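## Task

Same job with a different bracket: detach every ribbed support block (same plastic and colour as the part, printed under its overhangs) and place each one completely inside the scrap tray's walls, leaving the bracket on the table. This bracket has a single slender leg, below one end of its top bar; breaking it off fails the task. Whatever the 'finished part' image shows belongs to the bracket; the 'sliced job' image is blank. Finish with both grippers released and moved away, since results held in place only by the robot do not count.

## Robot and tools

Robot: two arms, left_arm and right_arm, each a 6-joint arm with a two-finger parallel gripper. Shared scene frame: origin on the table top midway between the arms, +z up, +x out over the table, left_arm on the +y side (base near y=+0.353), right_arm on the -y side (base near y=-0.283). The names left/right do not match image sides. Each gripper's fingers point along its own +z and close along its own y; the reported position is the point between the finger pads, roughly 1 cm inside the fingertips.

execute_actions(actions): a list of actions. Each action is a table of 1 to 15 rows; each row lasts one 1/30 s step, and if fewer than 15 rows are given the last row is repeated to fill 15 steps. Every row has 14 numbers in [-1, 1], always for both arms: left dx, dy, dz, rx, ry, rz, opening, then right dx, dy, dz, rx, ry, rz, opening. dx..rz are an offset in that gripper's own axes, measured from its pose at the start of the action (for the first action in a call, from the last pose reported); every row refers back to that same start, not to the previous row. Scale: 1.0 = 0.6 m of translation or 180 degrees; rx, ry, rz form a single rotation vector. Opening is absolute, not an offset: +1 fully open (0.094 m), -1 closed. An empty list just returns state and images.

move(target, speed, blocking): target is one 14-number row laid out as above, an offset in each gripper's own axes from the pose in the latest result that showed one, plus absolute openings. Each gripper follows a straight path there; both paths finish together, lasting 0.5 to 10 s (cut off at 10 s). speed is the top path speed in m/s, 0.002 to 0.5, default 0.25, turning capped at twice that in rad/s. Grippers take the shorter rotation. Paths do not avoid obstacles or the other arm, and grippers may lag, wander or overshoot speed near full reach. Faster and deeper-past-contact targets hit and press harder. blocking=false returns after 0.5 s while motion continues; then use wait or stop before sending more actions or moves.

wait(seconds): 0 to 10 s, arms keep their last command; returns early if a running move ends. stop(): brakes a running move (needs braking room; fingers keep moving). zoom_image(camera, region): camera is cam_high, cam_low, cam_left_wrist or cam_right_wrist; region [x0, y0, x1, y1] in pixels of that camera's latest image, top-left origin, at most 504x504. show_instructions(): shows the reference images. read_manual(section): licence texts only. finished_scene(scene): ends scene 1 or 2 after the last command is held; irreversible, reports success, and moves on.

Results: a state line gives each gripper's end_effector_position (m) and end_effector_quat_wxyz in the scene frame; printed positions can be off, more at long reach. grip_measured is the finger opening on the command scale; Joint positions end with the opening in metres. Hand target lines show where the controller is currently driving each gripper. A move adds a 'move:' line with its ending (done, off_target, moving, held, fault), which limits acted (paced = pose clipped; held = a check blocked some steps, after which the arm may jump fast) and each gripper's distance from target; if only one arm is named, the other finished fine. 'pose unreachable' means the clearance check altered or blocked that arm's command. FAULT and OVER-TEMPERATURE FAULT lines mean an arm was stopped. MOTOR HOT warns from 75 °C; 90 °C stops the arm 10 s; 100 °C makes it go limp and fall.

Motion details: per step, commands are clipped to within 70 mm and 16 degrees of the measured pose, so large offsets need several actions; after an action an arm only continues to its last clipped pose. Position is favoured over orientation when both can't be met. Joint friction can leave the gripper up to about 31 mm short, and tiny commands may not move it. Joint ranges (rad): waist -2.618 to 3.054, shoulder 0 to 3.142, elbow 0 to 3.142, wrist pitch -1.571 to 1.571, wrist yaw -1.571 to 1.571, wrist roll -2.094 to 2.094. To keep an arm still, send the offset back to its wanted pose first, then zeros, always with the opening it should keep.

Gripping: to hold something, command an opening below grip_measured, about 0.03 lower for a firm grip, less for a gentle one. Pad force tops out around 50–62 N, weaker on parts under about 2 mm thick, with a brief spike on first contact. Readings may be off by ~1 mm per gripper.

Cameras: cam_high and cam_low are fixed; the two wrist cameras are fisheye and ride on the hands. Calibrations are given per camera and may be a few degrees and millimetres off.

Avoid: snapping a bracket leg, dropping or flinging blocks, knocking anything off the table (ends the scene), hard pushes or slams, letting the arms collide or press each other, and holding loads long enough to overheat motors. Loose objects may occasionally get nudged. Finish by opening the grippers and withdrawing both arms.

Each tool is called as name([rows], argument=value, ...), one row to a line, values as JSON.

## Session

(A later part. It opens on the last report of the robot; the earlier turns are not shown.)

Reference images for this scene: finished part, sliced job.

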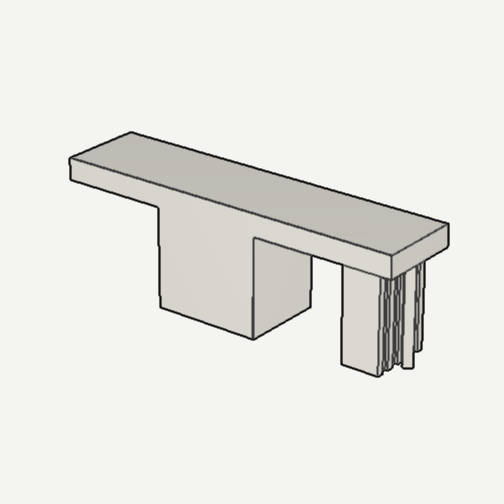

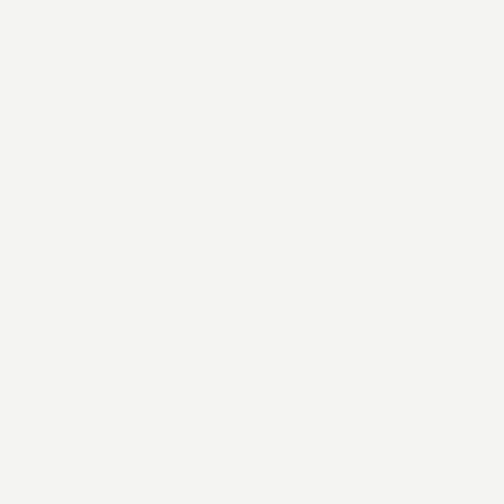

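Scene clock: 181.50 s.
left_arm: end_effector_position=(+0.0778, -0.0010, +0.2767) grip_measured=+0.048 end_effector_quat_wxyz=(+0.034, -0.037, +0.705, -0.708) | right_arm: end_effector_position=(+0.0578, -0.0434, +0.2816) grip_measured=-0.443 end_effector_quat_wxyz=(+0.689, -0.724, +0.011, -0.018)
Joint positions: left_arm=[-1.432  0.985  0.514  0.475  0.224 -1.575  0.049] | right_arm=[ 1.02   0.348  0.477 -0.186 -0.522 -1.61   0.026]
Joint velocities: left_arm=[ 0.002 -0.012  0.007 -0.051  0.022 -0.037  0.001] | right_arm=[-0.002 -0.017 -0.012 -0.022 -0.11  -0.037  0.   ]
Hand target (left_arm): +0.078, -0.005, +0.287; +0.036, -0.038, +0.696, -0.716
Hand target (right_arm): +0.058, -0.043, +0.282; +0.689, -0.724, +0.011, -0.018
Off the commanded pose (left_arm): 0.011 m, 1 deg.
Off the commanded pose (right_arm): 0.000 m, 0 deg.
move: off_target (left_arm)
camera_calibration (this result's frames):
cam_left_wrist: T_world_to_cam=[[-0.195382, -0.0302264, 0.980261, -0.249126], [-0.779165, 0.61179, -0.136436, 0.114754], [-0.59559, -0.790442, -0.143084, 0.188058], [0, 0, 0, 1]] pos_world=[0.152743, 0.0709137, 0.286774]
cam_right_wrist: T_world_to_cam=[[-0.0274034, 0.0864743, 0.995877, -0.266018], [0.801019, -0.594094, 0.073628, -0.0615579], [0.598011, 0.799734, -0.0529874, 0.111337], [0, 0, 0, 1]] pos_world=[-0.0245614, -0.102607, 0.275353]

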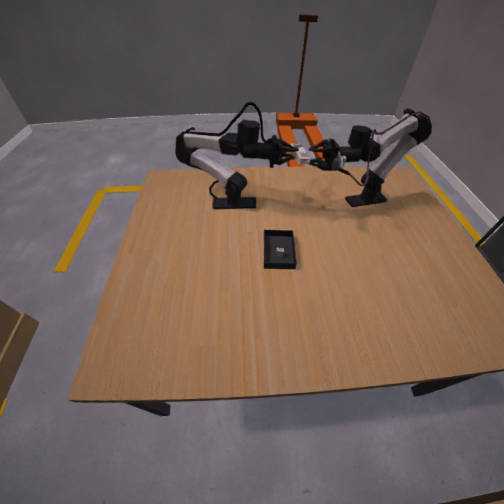

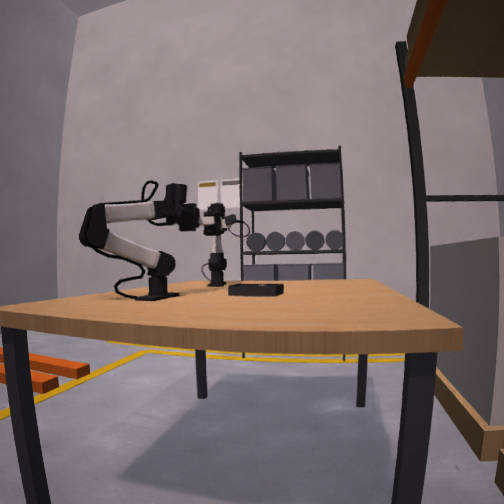

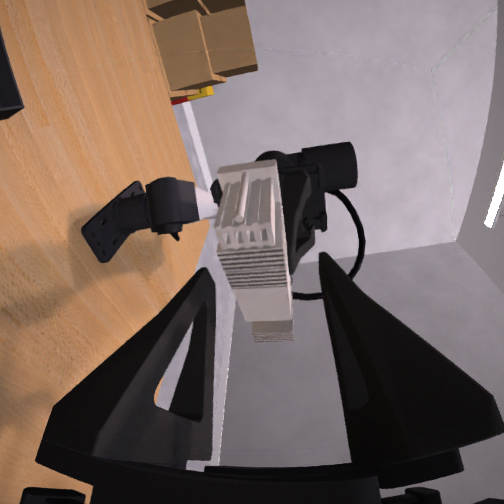

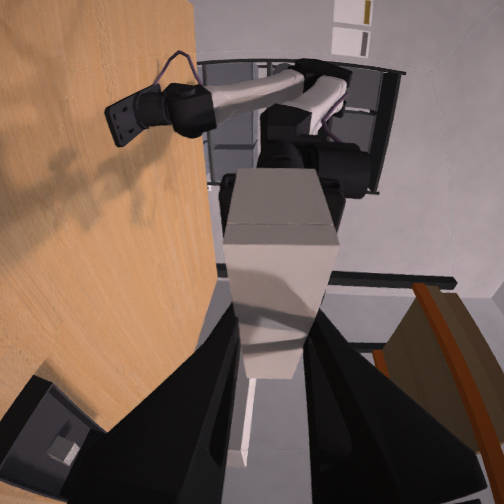

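move(target=[0,-0.01,0.035,0.008,0,0,0.05,0,0,0,0,0,0,-0.55], speed=0.04)

move(target=[0,0,0,0,0,0,-0.36,0,0,0,0,0,0,-0.55])

zoom_image(camera="cam_high", region=[275,130,335,180])

Scene clock: 185.60 s.
left_arm: end_effector_position=(+0.0795, -0.0173, +0.2727) grip_measured=+0.048 end_effector_quat_wxyz=(+0.032, -0.035, +0.705, -0.707) | right_arm: end_effector_position=(+0.0578, -0.0434, +0.2816) grip_measured=-0.443 end_effector_quat_wxyz=(+0.689, -0.724, +0.011, -0.018)
Joint positions: left_arm=[-1.445  1.075  0.539  0.539  0.215 -1.576  0.049] | right_arm=[ 1.02   0.348  0.477 -0.186 -0.522 -1.61   0.026]
Joint velocities: left_arm=[ 0.012 -0.002 -0.022 -0.066 -0.007 -0.007 -0.   ] | right_arm=[ 0.007 -0.012 -0.027 -0.007  0.007  0.007 -0.   ]
Hand target (left_arm): +0.080, -0.021, +0.283; +0.035, -0.036, +0.696, -0.716
Hand target (right_arm): +0.058, -0.043, +0.282; +0.689, -0.724, +0.011, -0.018
Off the commanded pose (left_arm): 0.011 m, 2 deg.
Off the commanded pose (right_arm): 0.000 m, 0 deg.
move: off_target (left_arm)
camera_calibration (this result's frames):
cam_left_wrist: T_world_to_cam=[[-0.194654, -0.0307085, 0.980391, -0.24547], [-0.776475, 0.615542, -0.134887, 0.124937], [-0.59933, -0.787505, -0.143662, 0.176047], [0, 0, 0, 1]] pos_world=[0.154739, 0.054196, 0.2828]
cam_right_wrist: T_world_to_cam=[[-0.0274034, 0.0864743, 0.995877, -0.266018], [0.801019, -0.594094, 0.073628, -0.0615579], [0.598011, 0.799734, -0.0529874, 0.111337], [0, 0, 0, 1]] pos_world=[-0.0245614, -0.102607, 0.275353]

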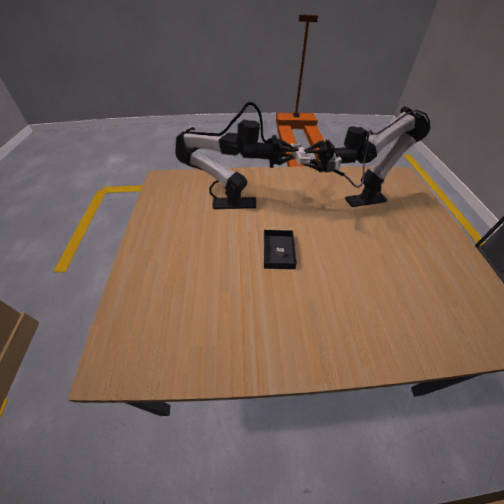

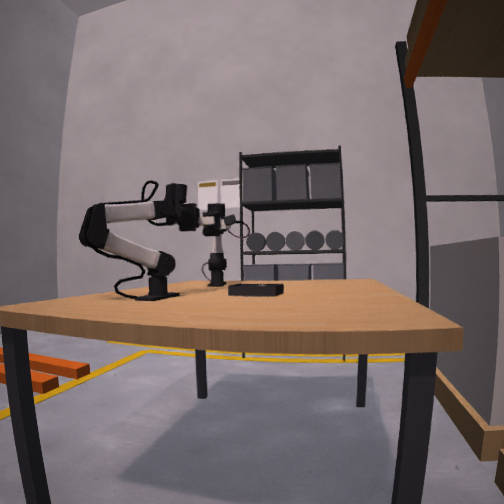

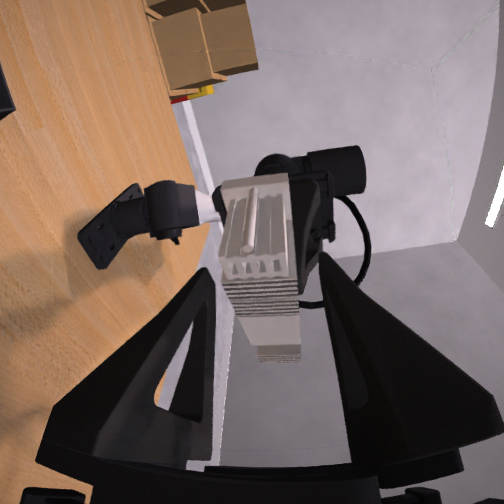

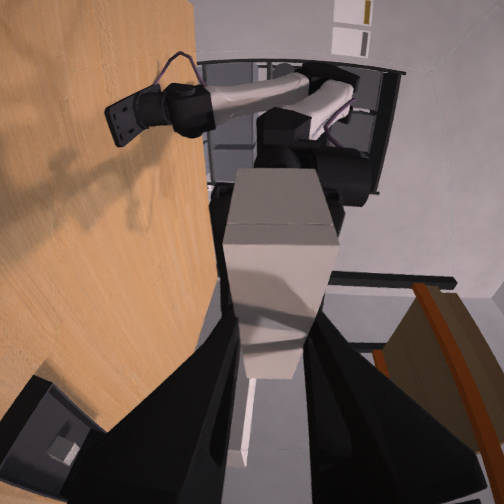

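Scene clock: 186.10 s.
left_arm: end_effector_position=(+0.0795, -0.0173, +0.2727) grip_measured=-0.358 end_effector_quat_wxyz=(+0.032, -0.035, +0.705, -0.707) | right_arm: end_effector_position=(+0.0578, -0.0434, +0.2816) grip_measured=-0.443 end_effector_quat_wxyz=(+0.689, -0.724, +0.011, -0.018)
Joint positions: left_arm=[-1.445  1.075  0.539  0.539  0.215 -1.576  0.03 ] | right_arm=[ 1.02   0.348  0.477 -0.186 -0.522 -1.61   0.026]
Joint velocities: left_arm=[-0.022 -0.007  0.007 -0.007  0.007 -0.007  0.   ] | right_arm=[-0.007 -0.012 -0.017  0.022 -0.007 -0.022  0.   ]
Hand target (left_arm): +0.079, -0.017, +0.273; +0.032, -0.035, +0.705, -0.707
Hand target (right_arm): +0.058, -0.043, +0.282; +0.689, -0.724, +0.011, -0.018
Off the commanded pose (left_arm): 0.000 m, 0 deg.
Off the commanded pose (right_arm): 0.000 m, 0 deg.
move: done
camera_calibration (this result's frames):
cam_left_wrist: T_world_to_cam=[[-0.194654, -0.0307085, 0.980391, -0.24547], [-0.776475, 0.615542, -0.134887, 0.124937], [-0.59933, -0.787505, -0.143662, 0.176047], [0, 0, 0, 1]] pos_world=[0.154739, 0.054196, 0.2828]
cam_right_wrist: T_world_to_cam=[[-0.0274034, 0.0864743, 0.995877, -0.266018], [0.801019, -0.594094, 0.073628, -0.0615579], [0.598011, 0.799734, -0.0529874, 0.111337], [0, 0, 0, 1]] pos_world=[-0.0245614, -0.102607, 0.275353]

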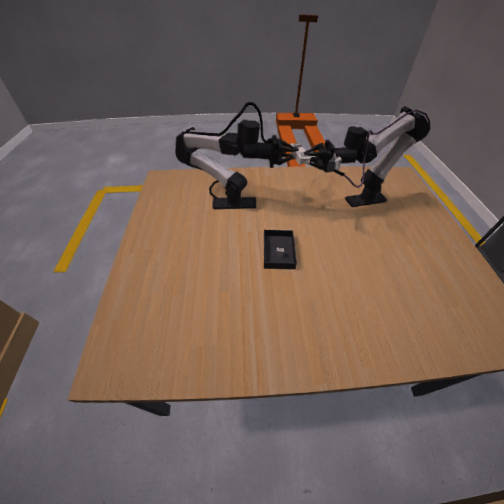

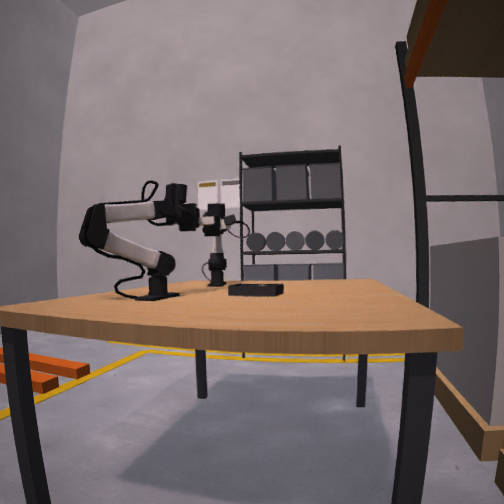

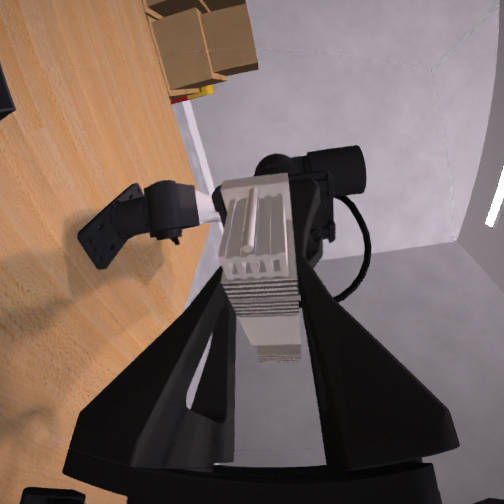

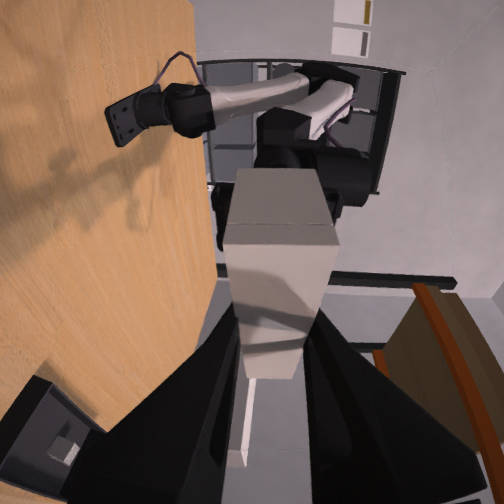

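Region (275, 130, 335, 180) of cam_high's 504x504 image, scaled by 8.400, with more detail than that image has.

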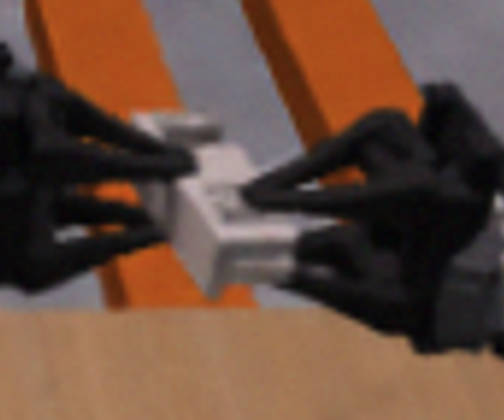

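move(target=[0,0,0,0,0,0,-0.52,0,0,0,0,0,0,-0.55])

move(target=[0,-0.022,-0.015,-0.06,0,0,-0.52,0,0,0,0,0,0,-0.55], speed=0.04)

Scene clock: 189.57 s.
left_arm: end_effector_position=(+0.0795, -0.0173, +0.2727) grip_measured=-0.419 end_effector_quat_wxyz=(+0.032, -0.035, +0.705, -0.707) | right_arm: end_effector_position=(+0.0578, -0.0434, +0.2816) grip_measured=-0.443 end_effector_quat_wxyz=(+0.689, -0.724, +0.011, -0.018)
Joint positions: left_arm=[-1.445  1.075  0.539  0.539  0.215 -1.576  0.027] | right_arm=[ 1.02   0.348  0.477 -0.186 -0.522 -1.61   0.026]
Joint velocities: left_arm=[-0.012 -0.017  0.002 -0.007  0.037 -0.022  0.001] | right_arm=[-0.022  0.002 -0.017  0.037 -0.022 -0.022 -0.   ]
Hand target (left_arm): +0.079, -0.017, +0.273; +0.032, -0.035, +0.705, -0.707
Hand target (right_arm): +0.058, -0.043, +0.282; +0.689, -0.724, +0.011, -0.018
Off the commanded pose (left_arm): 0.000 m, 0 deg.
Off the commanded pose (right_arm): 0.000 m, 0 deg.
move: done
camera_calibration (this result's frames):
cam_left_wrist: T_world_to_cam=[[-0.194654, -0.0307085, 0.980391, -0.24547], [-0.776475, 0.615542, -0.134887, 0.124937], [-0.59933, -0.787505, -0.143662, 0.176047], [0, 0, 0, 1]] pos_world=[0.154739, 0.054196, 0.2828]
cam_right_wrist: T_world_to_cam=[[-0.0274034, 0.0864743, 0.995877, -0.266018], [0.801019, -0.594094, 0.073628, -0.0615579], [0.598011, 0.799734, -0.0529874, 0.111337], [0, 0, 0, 1]] pos_world=[-0.0245614, -0.102607, 0.275353]

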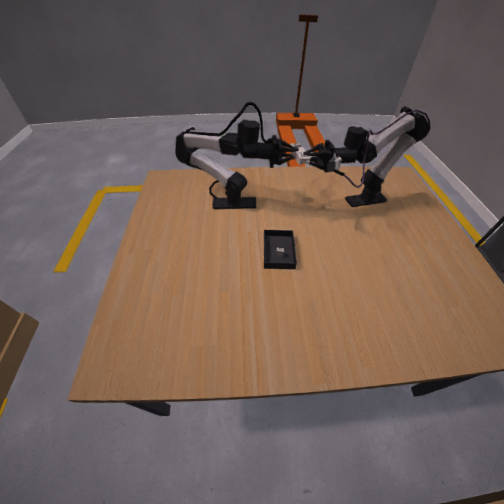

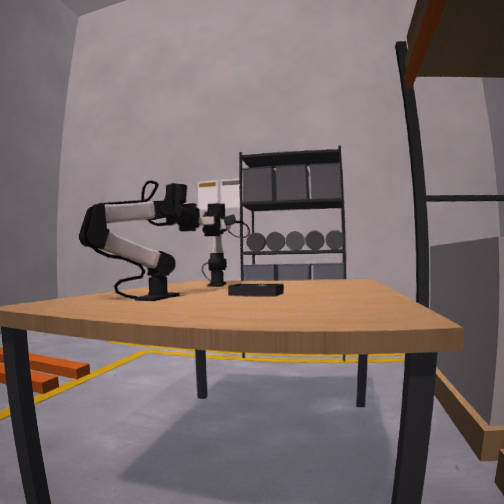

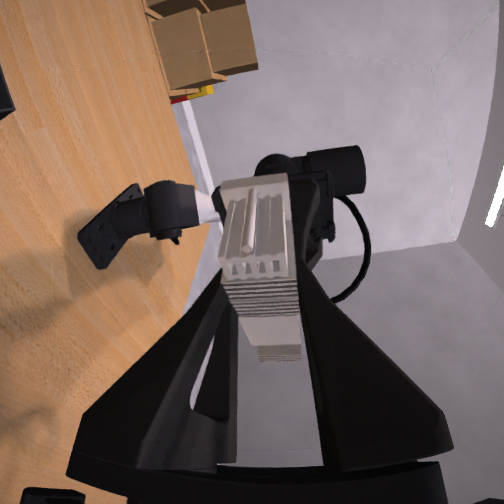

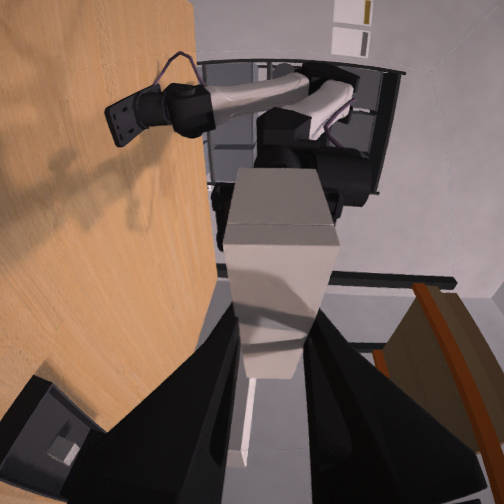

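Scene clock: 192.17 s.
left_arm: end_effector_position=(+0.0791, -0.0162, +0.2926) grip_measured=-0.419 end_effector_quat_wxyz=(+0.035, -0.031, +0.750, -0.660) | right_arm: end_effector_position=(+0.0577, -0.0431, +0.2973) grip_measured=-0.443 end_effector_quat_wxyz=(+0.711, -0.703, +0.003, -0.025)
Joint positions: left_arm=[-1.445  1.033  0.73   0.173  0.215 -1.531  0.027] | right_arm=[ 1.02   0.348  0.477 -0.116 -0.524 -1.595  0.026]
Joint velocities: left_arm=[-0.002 -0.007  0.007 -0.037 -0.007 -0.051 -0.001] | right_arm=[-0.002 -0.002  0.002  0.007 -0.022  0.007  0.001]
Hand target (left_arm): +0.079, -0.008, +0.286; +0.028, -0.038, +0.767, -0.640
Hand target (right_arm): +0.058, -0.043, +0.282; +0.690, -0.724, +0.010, -0.017
Off the commanded pose (left_arm): 0.010 m, 3 deg.
Off the commanded pose (right_arm): 0.016 m, 4 deg.
move: off_target (left_arm, right_arm)
camera_calibration (this result's frames):
cam_left_wrist: T_world_to_cam=[[-0.197985, -0.158217, 0.967352, -0.263034], [-0.774444, 0.63021, -0.0554282, 0.103448], [-0.600865, -0.760134, -0.247302, 0.210493], [0, 0, 0, 1]] pos_world=[0.154516, 0.0531923, 0.312236]
cam_right_wrist: T_world_to_cam=[[-0.0497884, 0.0262597, 0.998415, -0.283767], [0.800305, -0.597008, 0.0556114, -0.0572012], [0.597522, 0.801805, 0.00870833, 0.0937422], [0, 0, 0, 1]] pos_world=[-0.0243629, -0.101861, 0.285681]

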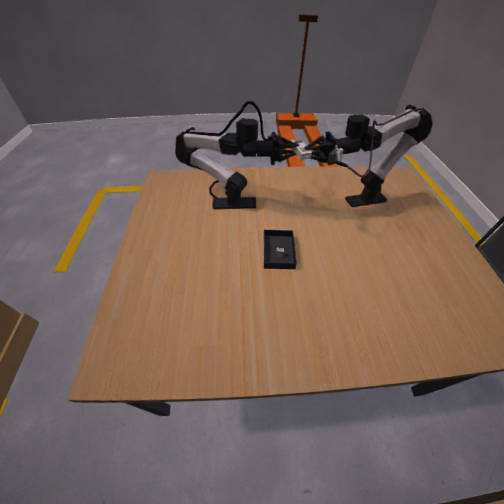

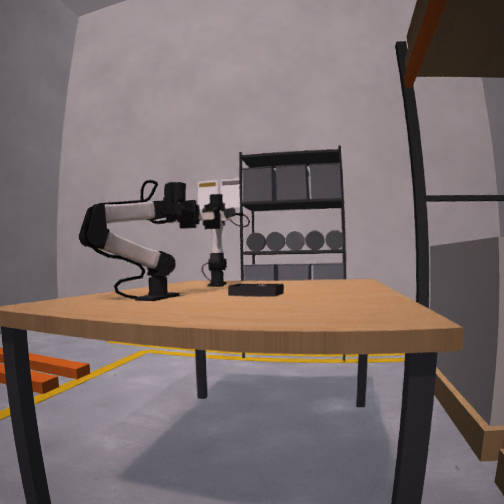

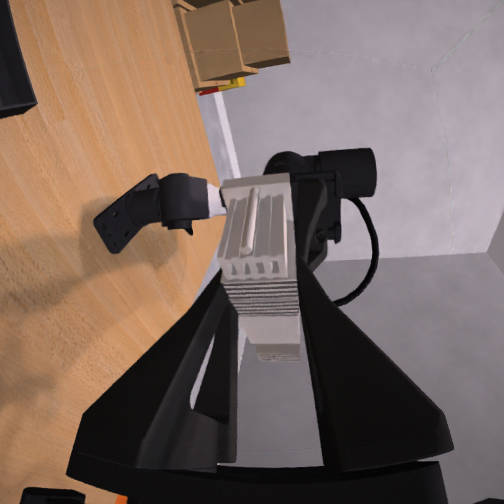

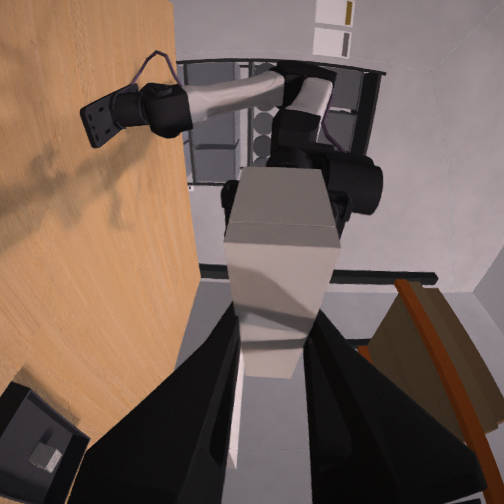

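move(target=[0,0,0,0,0,0,-0.52,0,0,0,0,0,0,-0.55])

move(target=[-0.014,0,0,0,0,0,-0.2,0,0,0,0,0,0,-0.55], speed=0.015)

move(target=[0,0,0,0,0,0,-0.52,0,0,0,0,0,0,-0.55])

Scene clock: 197.60 s.
left_arm: end_effector_position=(+0.0793, -0.0167, +0.2975) grip_measured=-0.419 end_effector_quat_wxyz=(+0.038, -0.028, +0.744, -0.666) | right_arm: end_effector_position=(+0.0577, -0.0432, +0.3020) grip_measured=-0.443 end_effector_quat_wxyz=(+0.717, -0.697, +0.001, -0.026)
Joint positions: left_arm=[-1.445  1.033  0.73   0.192  0.215 -1.528  0.027] | right_arm=[ 1.02   0.348  0.477 -0.095 -0.524 -1.589  0.026]
Joint velocities: left_arm=[-0.002  0.002 -0.012 -0.022 -0.051  0.037  0.001] | right_arm=[-0.002  0.012  0.012  0.051 -0.022  0.007 -0.   ]
Hand target (left_arm): +0.079, -0.016, +0.293; +0.035, -0.031, +0.750, -0.660
Hand target (right_arm): +0.058, -0.043, +0.297; +0.711, -0.703, +0.003, -0.025
Off the commanded pose (left_arm): 0.005 m, 1 deg.
Off the commanded pose (right_arm): 0.005 m, 1 deg.
move: done
camera_calibration (this result's frames):
cam_left_wrist: T_world_to_cam=[[-0.207463, -0.140545, 0.968094, -0.266966], [-0.773529, 0.629379, -0.074396, 0.109761], [-0.598843, -0.764283, -0.239288, 0.208768], [0, 0, 0, 1]] pos_world=[0.154537, 0.052956, 0.31657]
cam_right_wrist: T_world_to_cam=[[-0.0544971, 0.00828074, 0.99848, -0.288959], [0.800138, -0.597842, 0.0486297, -0.0553876], [0.597335, 0.801572, 0.0259549, 0.0886028], [0, 0, 0, 1]] pos_world=[-0.0243552, -0.101742, 0.288913]

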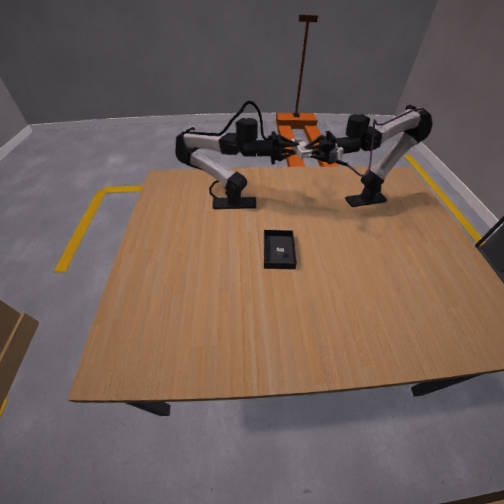

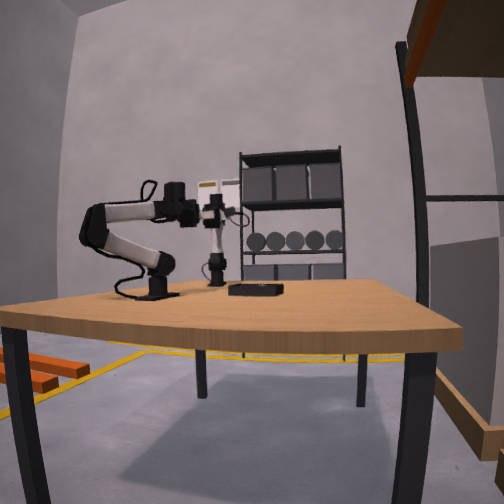

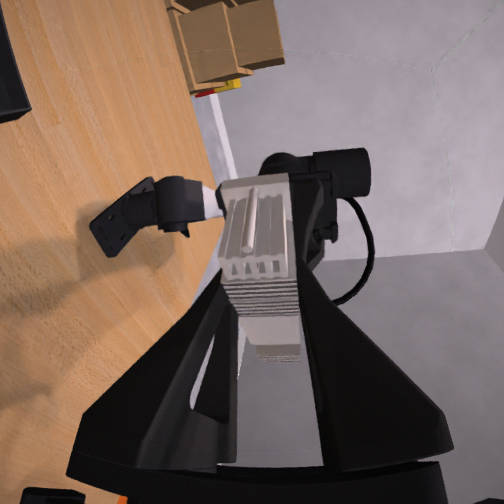

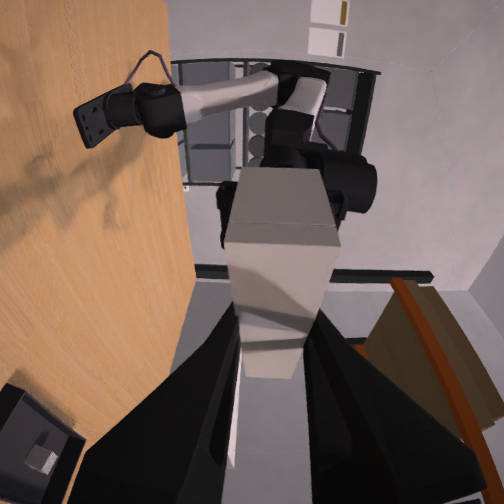

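Scene clock: 198.37 s.
left_arm: end_effector_position=(+0.0869, -0.0145, +0.2976) grip_measured=-0.202 end_effector_quat_wxyz=(+0.040, -0.031, +0.744, -0.667) | right_arm: end_effector_position=(+0.0577, -0.0432, +0.3022) grip_measured=-0.443 end_effector_quat_wxyz=(+0.717, -0.696, +0.001, -0.026)
Joint positions: left_arm=[-1.414  1.033  0.73   0.192  0.239 -1.527  0.038] | right_arm=[ 1.02   0.348  0.477 -0.094 -0.524 -1.588  0.026]
Joint velocities: left_arm=[-0.007 -0.007  0.007  0.007  0.037  0.051  0.   ] | right_arm=[-0.002 -0.032 -0.007 -0.051 -0.037 -0.022 -0.   ]
Hand target (left_arm): +0.088, -0.016, +0.298; +0.038, -0.028, +0.744, -0.667
Hand target (right_arm): +0.058, -0.043, +0.302; +0.717, -0.697, +0.001, -0.026
Off the commanded pose (left_arm): 0.002 m, 0 deg.
Off the commanded pose (right_arm): 0.000 m, 0 deg.
move: done
camera_calibration (this result's frames):
cam_left_wrist: T_world_to_cam=[[-0.204656, -0.141371, 0.968571, -0.265576], [-0.778481, 0.623349, -0.0735075, 0.114292], [-0.593366, -0.769058, -0.237627, 0.21401], [0, 0, 0, 1]] pos_world=[0.161609, 0.0557978, 0.316485]
cam_right_wrist: T_world_to_cam=[[-0.0545231, 0.00762097, 0.998483, -0.289157], [0.800143, -0.597865, 0.0482558, -0.0552847], [0.597326, 0.801561, 0.0264996, 0.0884397], [0, 0, 0, 1]] pos_world=[-0.0243573, -0.101739, 0.289042]

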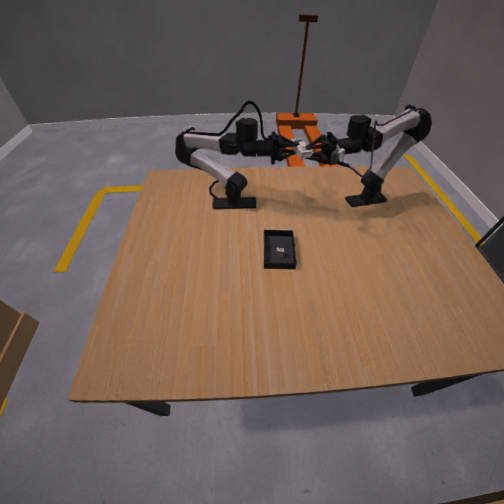

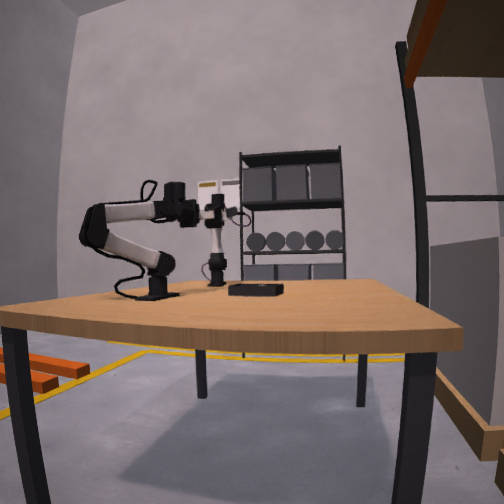

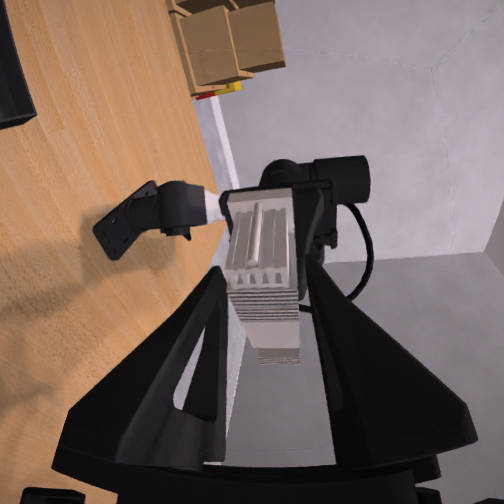

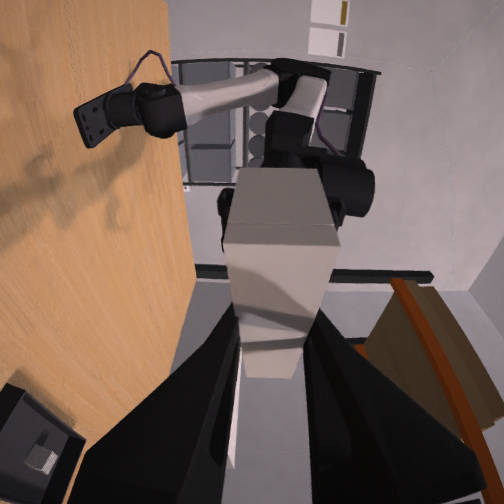

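Scene clock: 198.87 s.
left_arm: end_effector_position=(+0.0869, -0.0145, +0.2976) grip_measured=-0.419 end_effector_quat_wxyz=(+0.040, -0.031, +0.744, -0.667) | right_arm: end_effector_position=(+0.0577, -0.0432, +0.3022) grip_measured=-0.443 end_effector_quat_wxyz=(+0.717, -0.696, +0.001, -0.026)
Joint positions: left_arm=[-1.414  1.033  0.73   0.192  0.239 -1.527  0.027] | right_arm=[ 1.02   0.348  0.477 -0.094 -0.524 -1.588  0.026]
Joint velocities: left_arm=[ 0.012 -0.007  0.002 -0.022 -0.037 -0.022 -0.   ] | right_arm=[-0.002  0.022  0.002  0.037  0.007  0.037 -0.   ]
Hand target (left_arm): +0.087, -0.014, +0.298; +0.040, -0.031, +0.744, -0.667
Hand target (right_arm): +0.058, -0.043, +0.302; +0.717, -0.696, +0.001, -0.026
Off the commanded pose (left_arm): 0.000 m, 0 deg.
Off the commanded pose (right_arm): 0.000 m, 0 deg.
move: done
camera_calibration (this result's frames):
cam_left_wrist: T_world_to_cam=[[-0.204656, -0.141371, 0.968571, -0.265576], [-0.778481, 0.623349, -0.0735075, 0.114292], [-0.593366, -0.769058, -0.237627, 0.21401], [0, 0, 0, 1]] pos_world=[0.161609, 0.0557978, 0.316485]
cam_right_wrist: T_world_to_cam=[[-0.0545231, 0.00762097, 0.998483, -0.289157], [0.800143, -0.597865, 0.0482558, -0.0552847], [0.597326, 0.801561, 0.0264996, 0.0884397], [0, 0, 0, 1]] pos_world=[-0.0243573, -0.101739, 0.289042]

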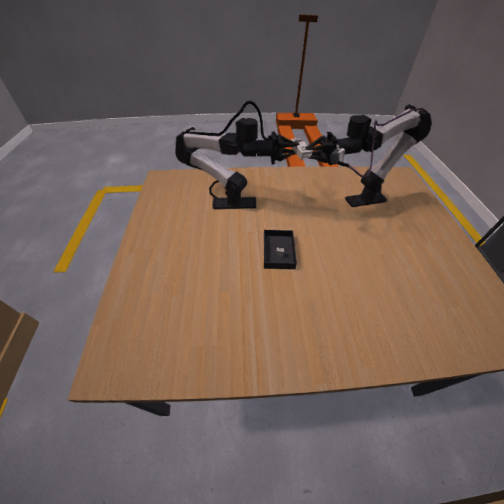

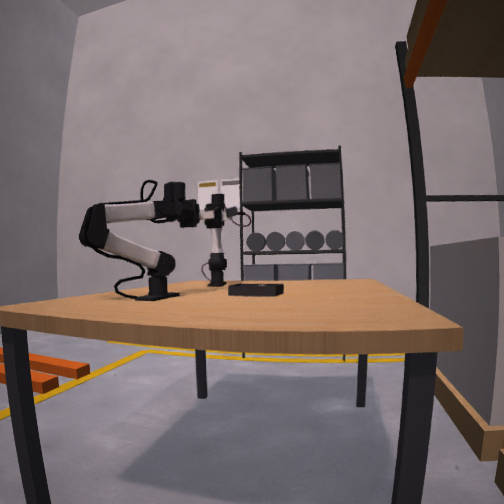

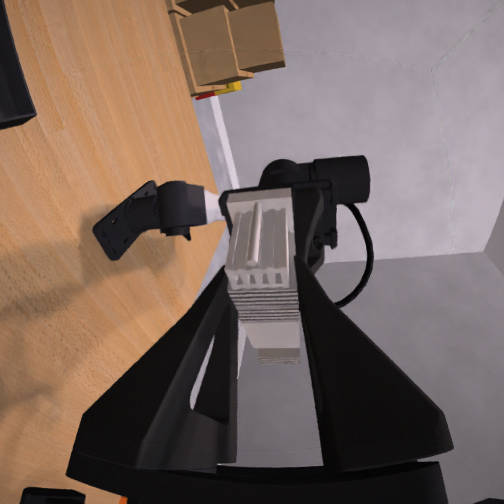

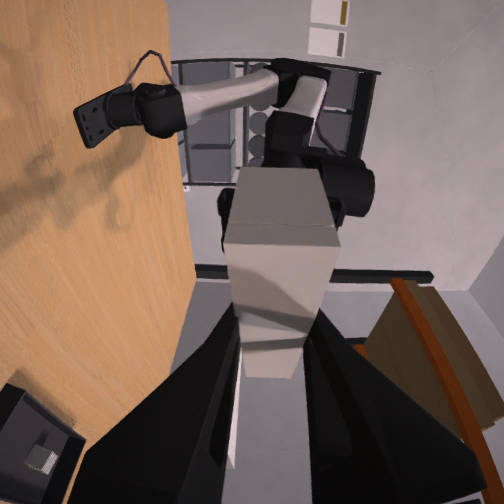

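Now on the other neighbour; go midway and shallower.

move(target=[0.009,0,-0.016,0,0,0,-0.2,0,0,0,0,0,0,-0.55], speed=0.015)

move(target=[0,0,0,0,0,0,-0.52,0,0,0,0,0,0,-0.55])

Scene clock: 203.83 s.
left_arm: end_effector_position=(+0.0825, -0.0091, +0.3018) grip_measured=-0.202 end_effector_quat_wxyz=(+0.039, -0.029, +0.743, -0.668) | right_arm: end_effector_position=(+0.0577, -0.0432, +0.3022) grip_measured=-0.443 end_effector_quat_wxyz=(+0.717, -0.696, +0.001, -0.026)
Joint positions: left_arm=[-1.421  1.003  0.73   0.165  0.237 -1.527  0.038] | right_arm=[ 1.02   0.348  0.477 -0.094 -0.524 -1.588  0.026]
Joint velocities: left_arm=[ 0.007  0.002  0.002  0.022  0.037 -0.022 -0.   ] | right_arm=[ 0.002  0.002  0.007  0.007  0.007 -0.007  0.   ]
Hand target (left_arm): +0.081, -0.006, +0.298; +0.040, -0.031, +0.744, -0.666
Hand target (right_arm): +0.058, -0.043, +0.302; +0.717, -0.696, +0.001, -0.026
Off the commanded pose (left_arm): 0.005 m, 0 deg.
Off the commanded pose (right_arm): 0.000 m, 0 deg.
move: done
camera_calibration (this result's frames):
cam_left_wrist: T_world_to_cam=[[-0.206684, -0.137293, 0.968727, -0.269647], [-0.775268, 0.626976, -0.0765502, 0.108546], [-0.596859, -0.766845, -0.236025, 0.21639], [0, 0, 0, 1]] pos_world=[0.157575, 0.0608614, 0.320597]
cam_right_wrist: T_world_to_cam=[[-0.0545231, 0.00762097, 0.998483, -0.289157], [0.800143, -0.597865, 0.0482558, -0.0552847], [0.597326, 0.801561, 0.0264996, 0.0884397], [0, 0, 0, 1]] pos_world=[-0.0243573, -0.101739, 0.289042]

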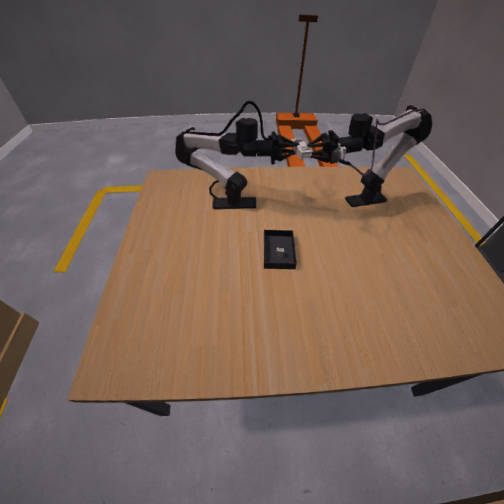

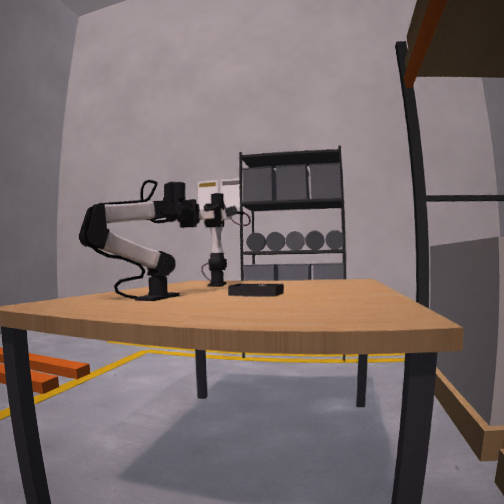

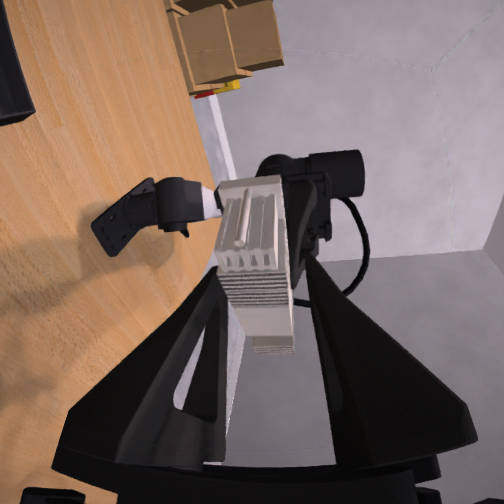

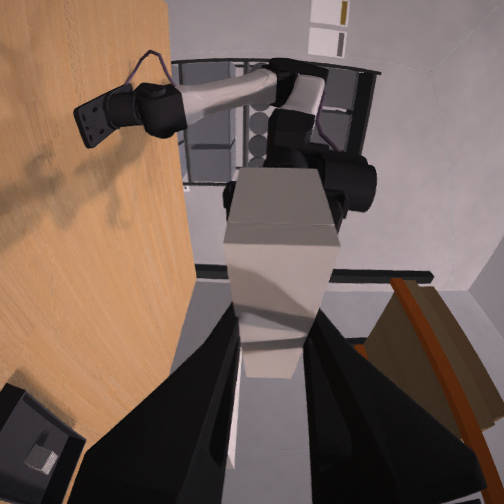

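Scene clock: 204.33 s.
left_arm: end_effector_position=(+0.0825, -0.0089, +0.2997) grip_measured=-0.428 end_effector_quat_wxyz=(+0.038, -0.030, +0.745, -0.665) | right_arm: end_effector_position=(+0.0576, -0.0432, +0.3034) grip_measured=-0.443 end_effector_quat_wxyz=(+0.719, -0.695, +0.000, -0.027)
Joint positions: left_arm=[-1.421  1.003  0.73   0.158  0.237 -1.527  0.027] | right_arm=[ 1.02   0.348  0.477 -0.088 -0.524 -1.588  0.026]
Joint velocities: left_arm=[-0.002  0.002 -0.022 -0.095  0.022 -0.066 -0.   ] | right_arm=[-0.027 -0.007 -0.002  0.022 -0.081 -0.007 -0.001]
Hand target (left_arm): +0.083, -0.009, +0.302; +0.039, -0.029, +0.743, -0.668
Hand target (right_arm): +0.058, -0.043, +0.302; +0.717, -0.696, +0.001, -0.027
Off the commanded pose (left_arm): 0.002 m, 0 deg.
Off the commanded pose (right_arm): 0.001 m, 0 deg.
move: done
camera_calibration (this result's frames):
cam_left_wrist: T_world_to_cam=[[-0.203745, -0.144684, 0.968274, -0.267744], [-0.775749, 0.627201, -0.0695146, 0.106175], [-0.597244, -0.765301, -0.240027, 0.217298], [0, 0, 0, 1]] pos_world=[0.157594, 0.0609668, 0.318788]
cam_right_wrist: T_world_to_cam=[[-0.0575848, 0.00277494, 0.998337, -0.290421], [0.800224, -0.597792, 0.0478191, -0.0551649], [0.59693, 0.801647, 0.0322031, 0.0867865], [0, 0, 0, 1]] pos_world=[-0.024385, -0.101743, 0.289781]

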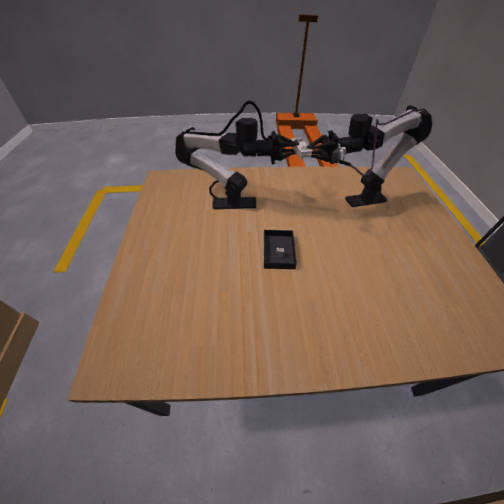

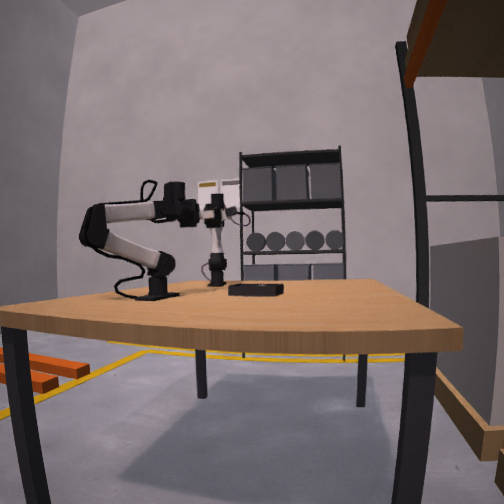

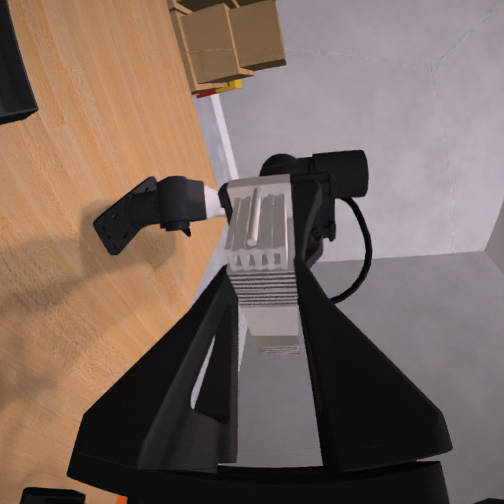

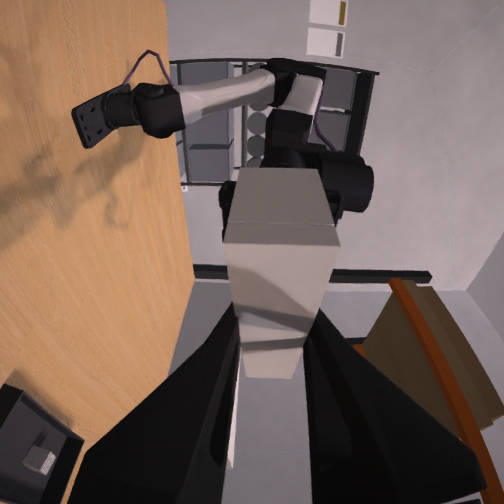

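move(target=[0,-0.022,-0.015,-0.06,0,0,-0.52,0,0,0,0,0,0,-0.55], speed=0.04)

Scene clock: 209.90 s.
left_arm: end_effector_position=(+0.0797, -0.0081, +0.3202) grip_measured=-0.428 end_effector_quat_wxyz=(+0.035, -0.020, +0.787, -0.616) | right_arm: end_effector_position=(+0.0558, -0.0442, +0.3189) grip_measured=-0.443 end_effector_quat_wxyz=(+0.739, -0.673, -0.011, -0.034)
Joint positions: left_arm=[-1.425  1.036  0.952 -0.165  0.242 -1.479  0.027] | right_arm=[ 1.02   0.348  0.477 -0.019 -0.53  -1.577  0.026]
Joint velocities: left_arm=[-0.002  0.007  0.002  0.022 -0.007 -0.007 -0.001] | right_arm=[ 0.007  0.002 -0.002 -0.081 -0.022  0.007  0.001]
Hand target (left_arm): +0.081, -0.001, +0.314; +0.034, -0.033, +0.803, -0.594
Hand target (right_arm): +0.057, -0.043, +0.304; +0.719, -0.694, -0.000, -0.027
Off the commanded pose (left_arm): 0.009 m, 4 deg.
Off the commanded pose (right_arm): 0.016 m, 4 deg.
move: off_target (left_arm, right_arm)
camera_calibration (this result's frames):
cam_left_wrist: T_world_to_cam=[[-0.20986, -0.265447, 0.941008, -0.279786], [-0.764488, 0.644539, 0.0113234, 0.0783116], [-0.609522, -0.717013, -0.338194, 0.253946], [0, 0, 0, 1]] pos_world=[0.155938, 0.0573398, 0.348277]
cam_right_wrist: T_world_to_cam=[[-0.0831682, -0.056748, 0.994918, -0.30605], [0.80349, -0.594388, 0.0332635, -0.0504709], [0.58948, 0.802174, 0.0950306, 0.0684889], [0, 0, 0, 1]] pos_world=[-0.0252736, -0.102307, 0.299665]

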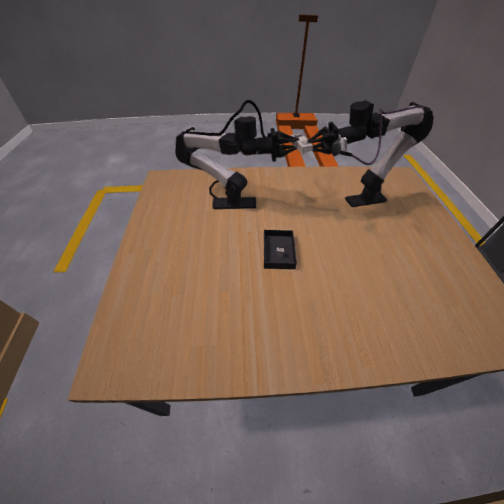

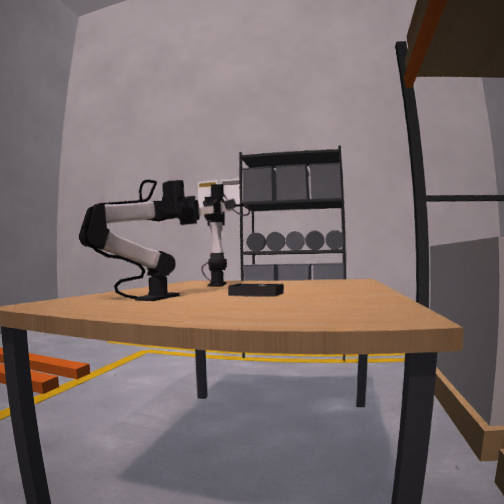

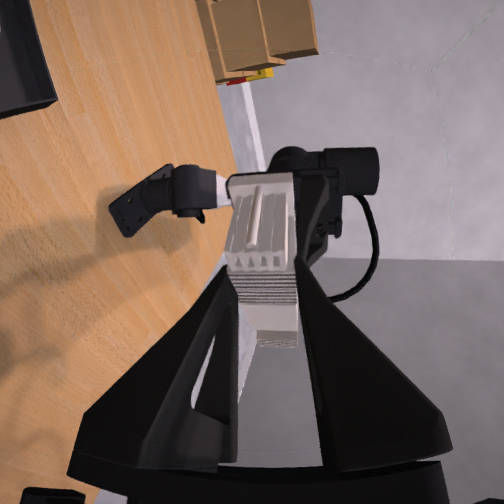

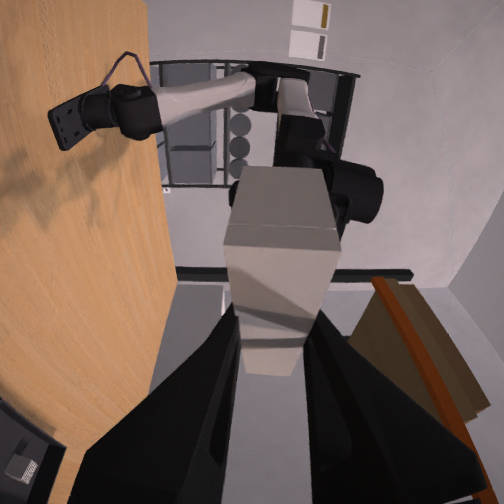

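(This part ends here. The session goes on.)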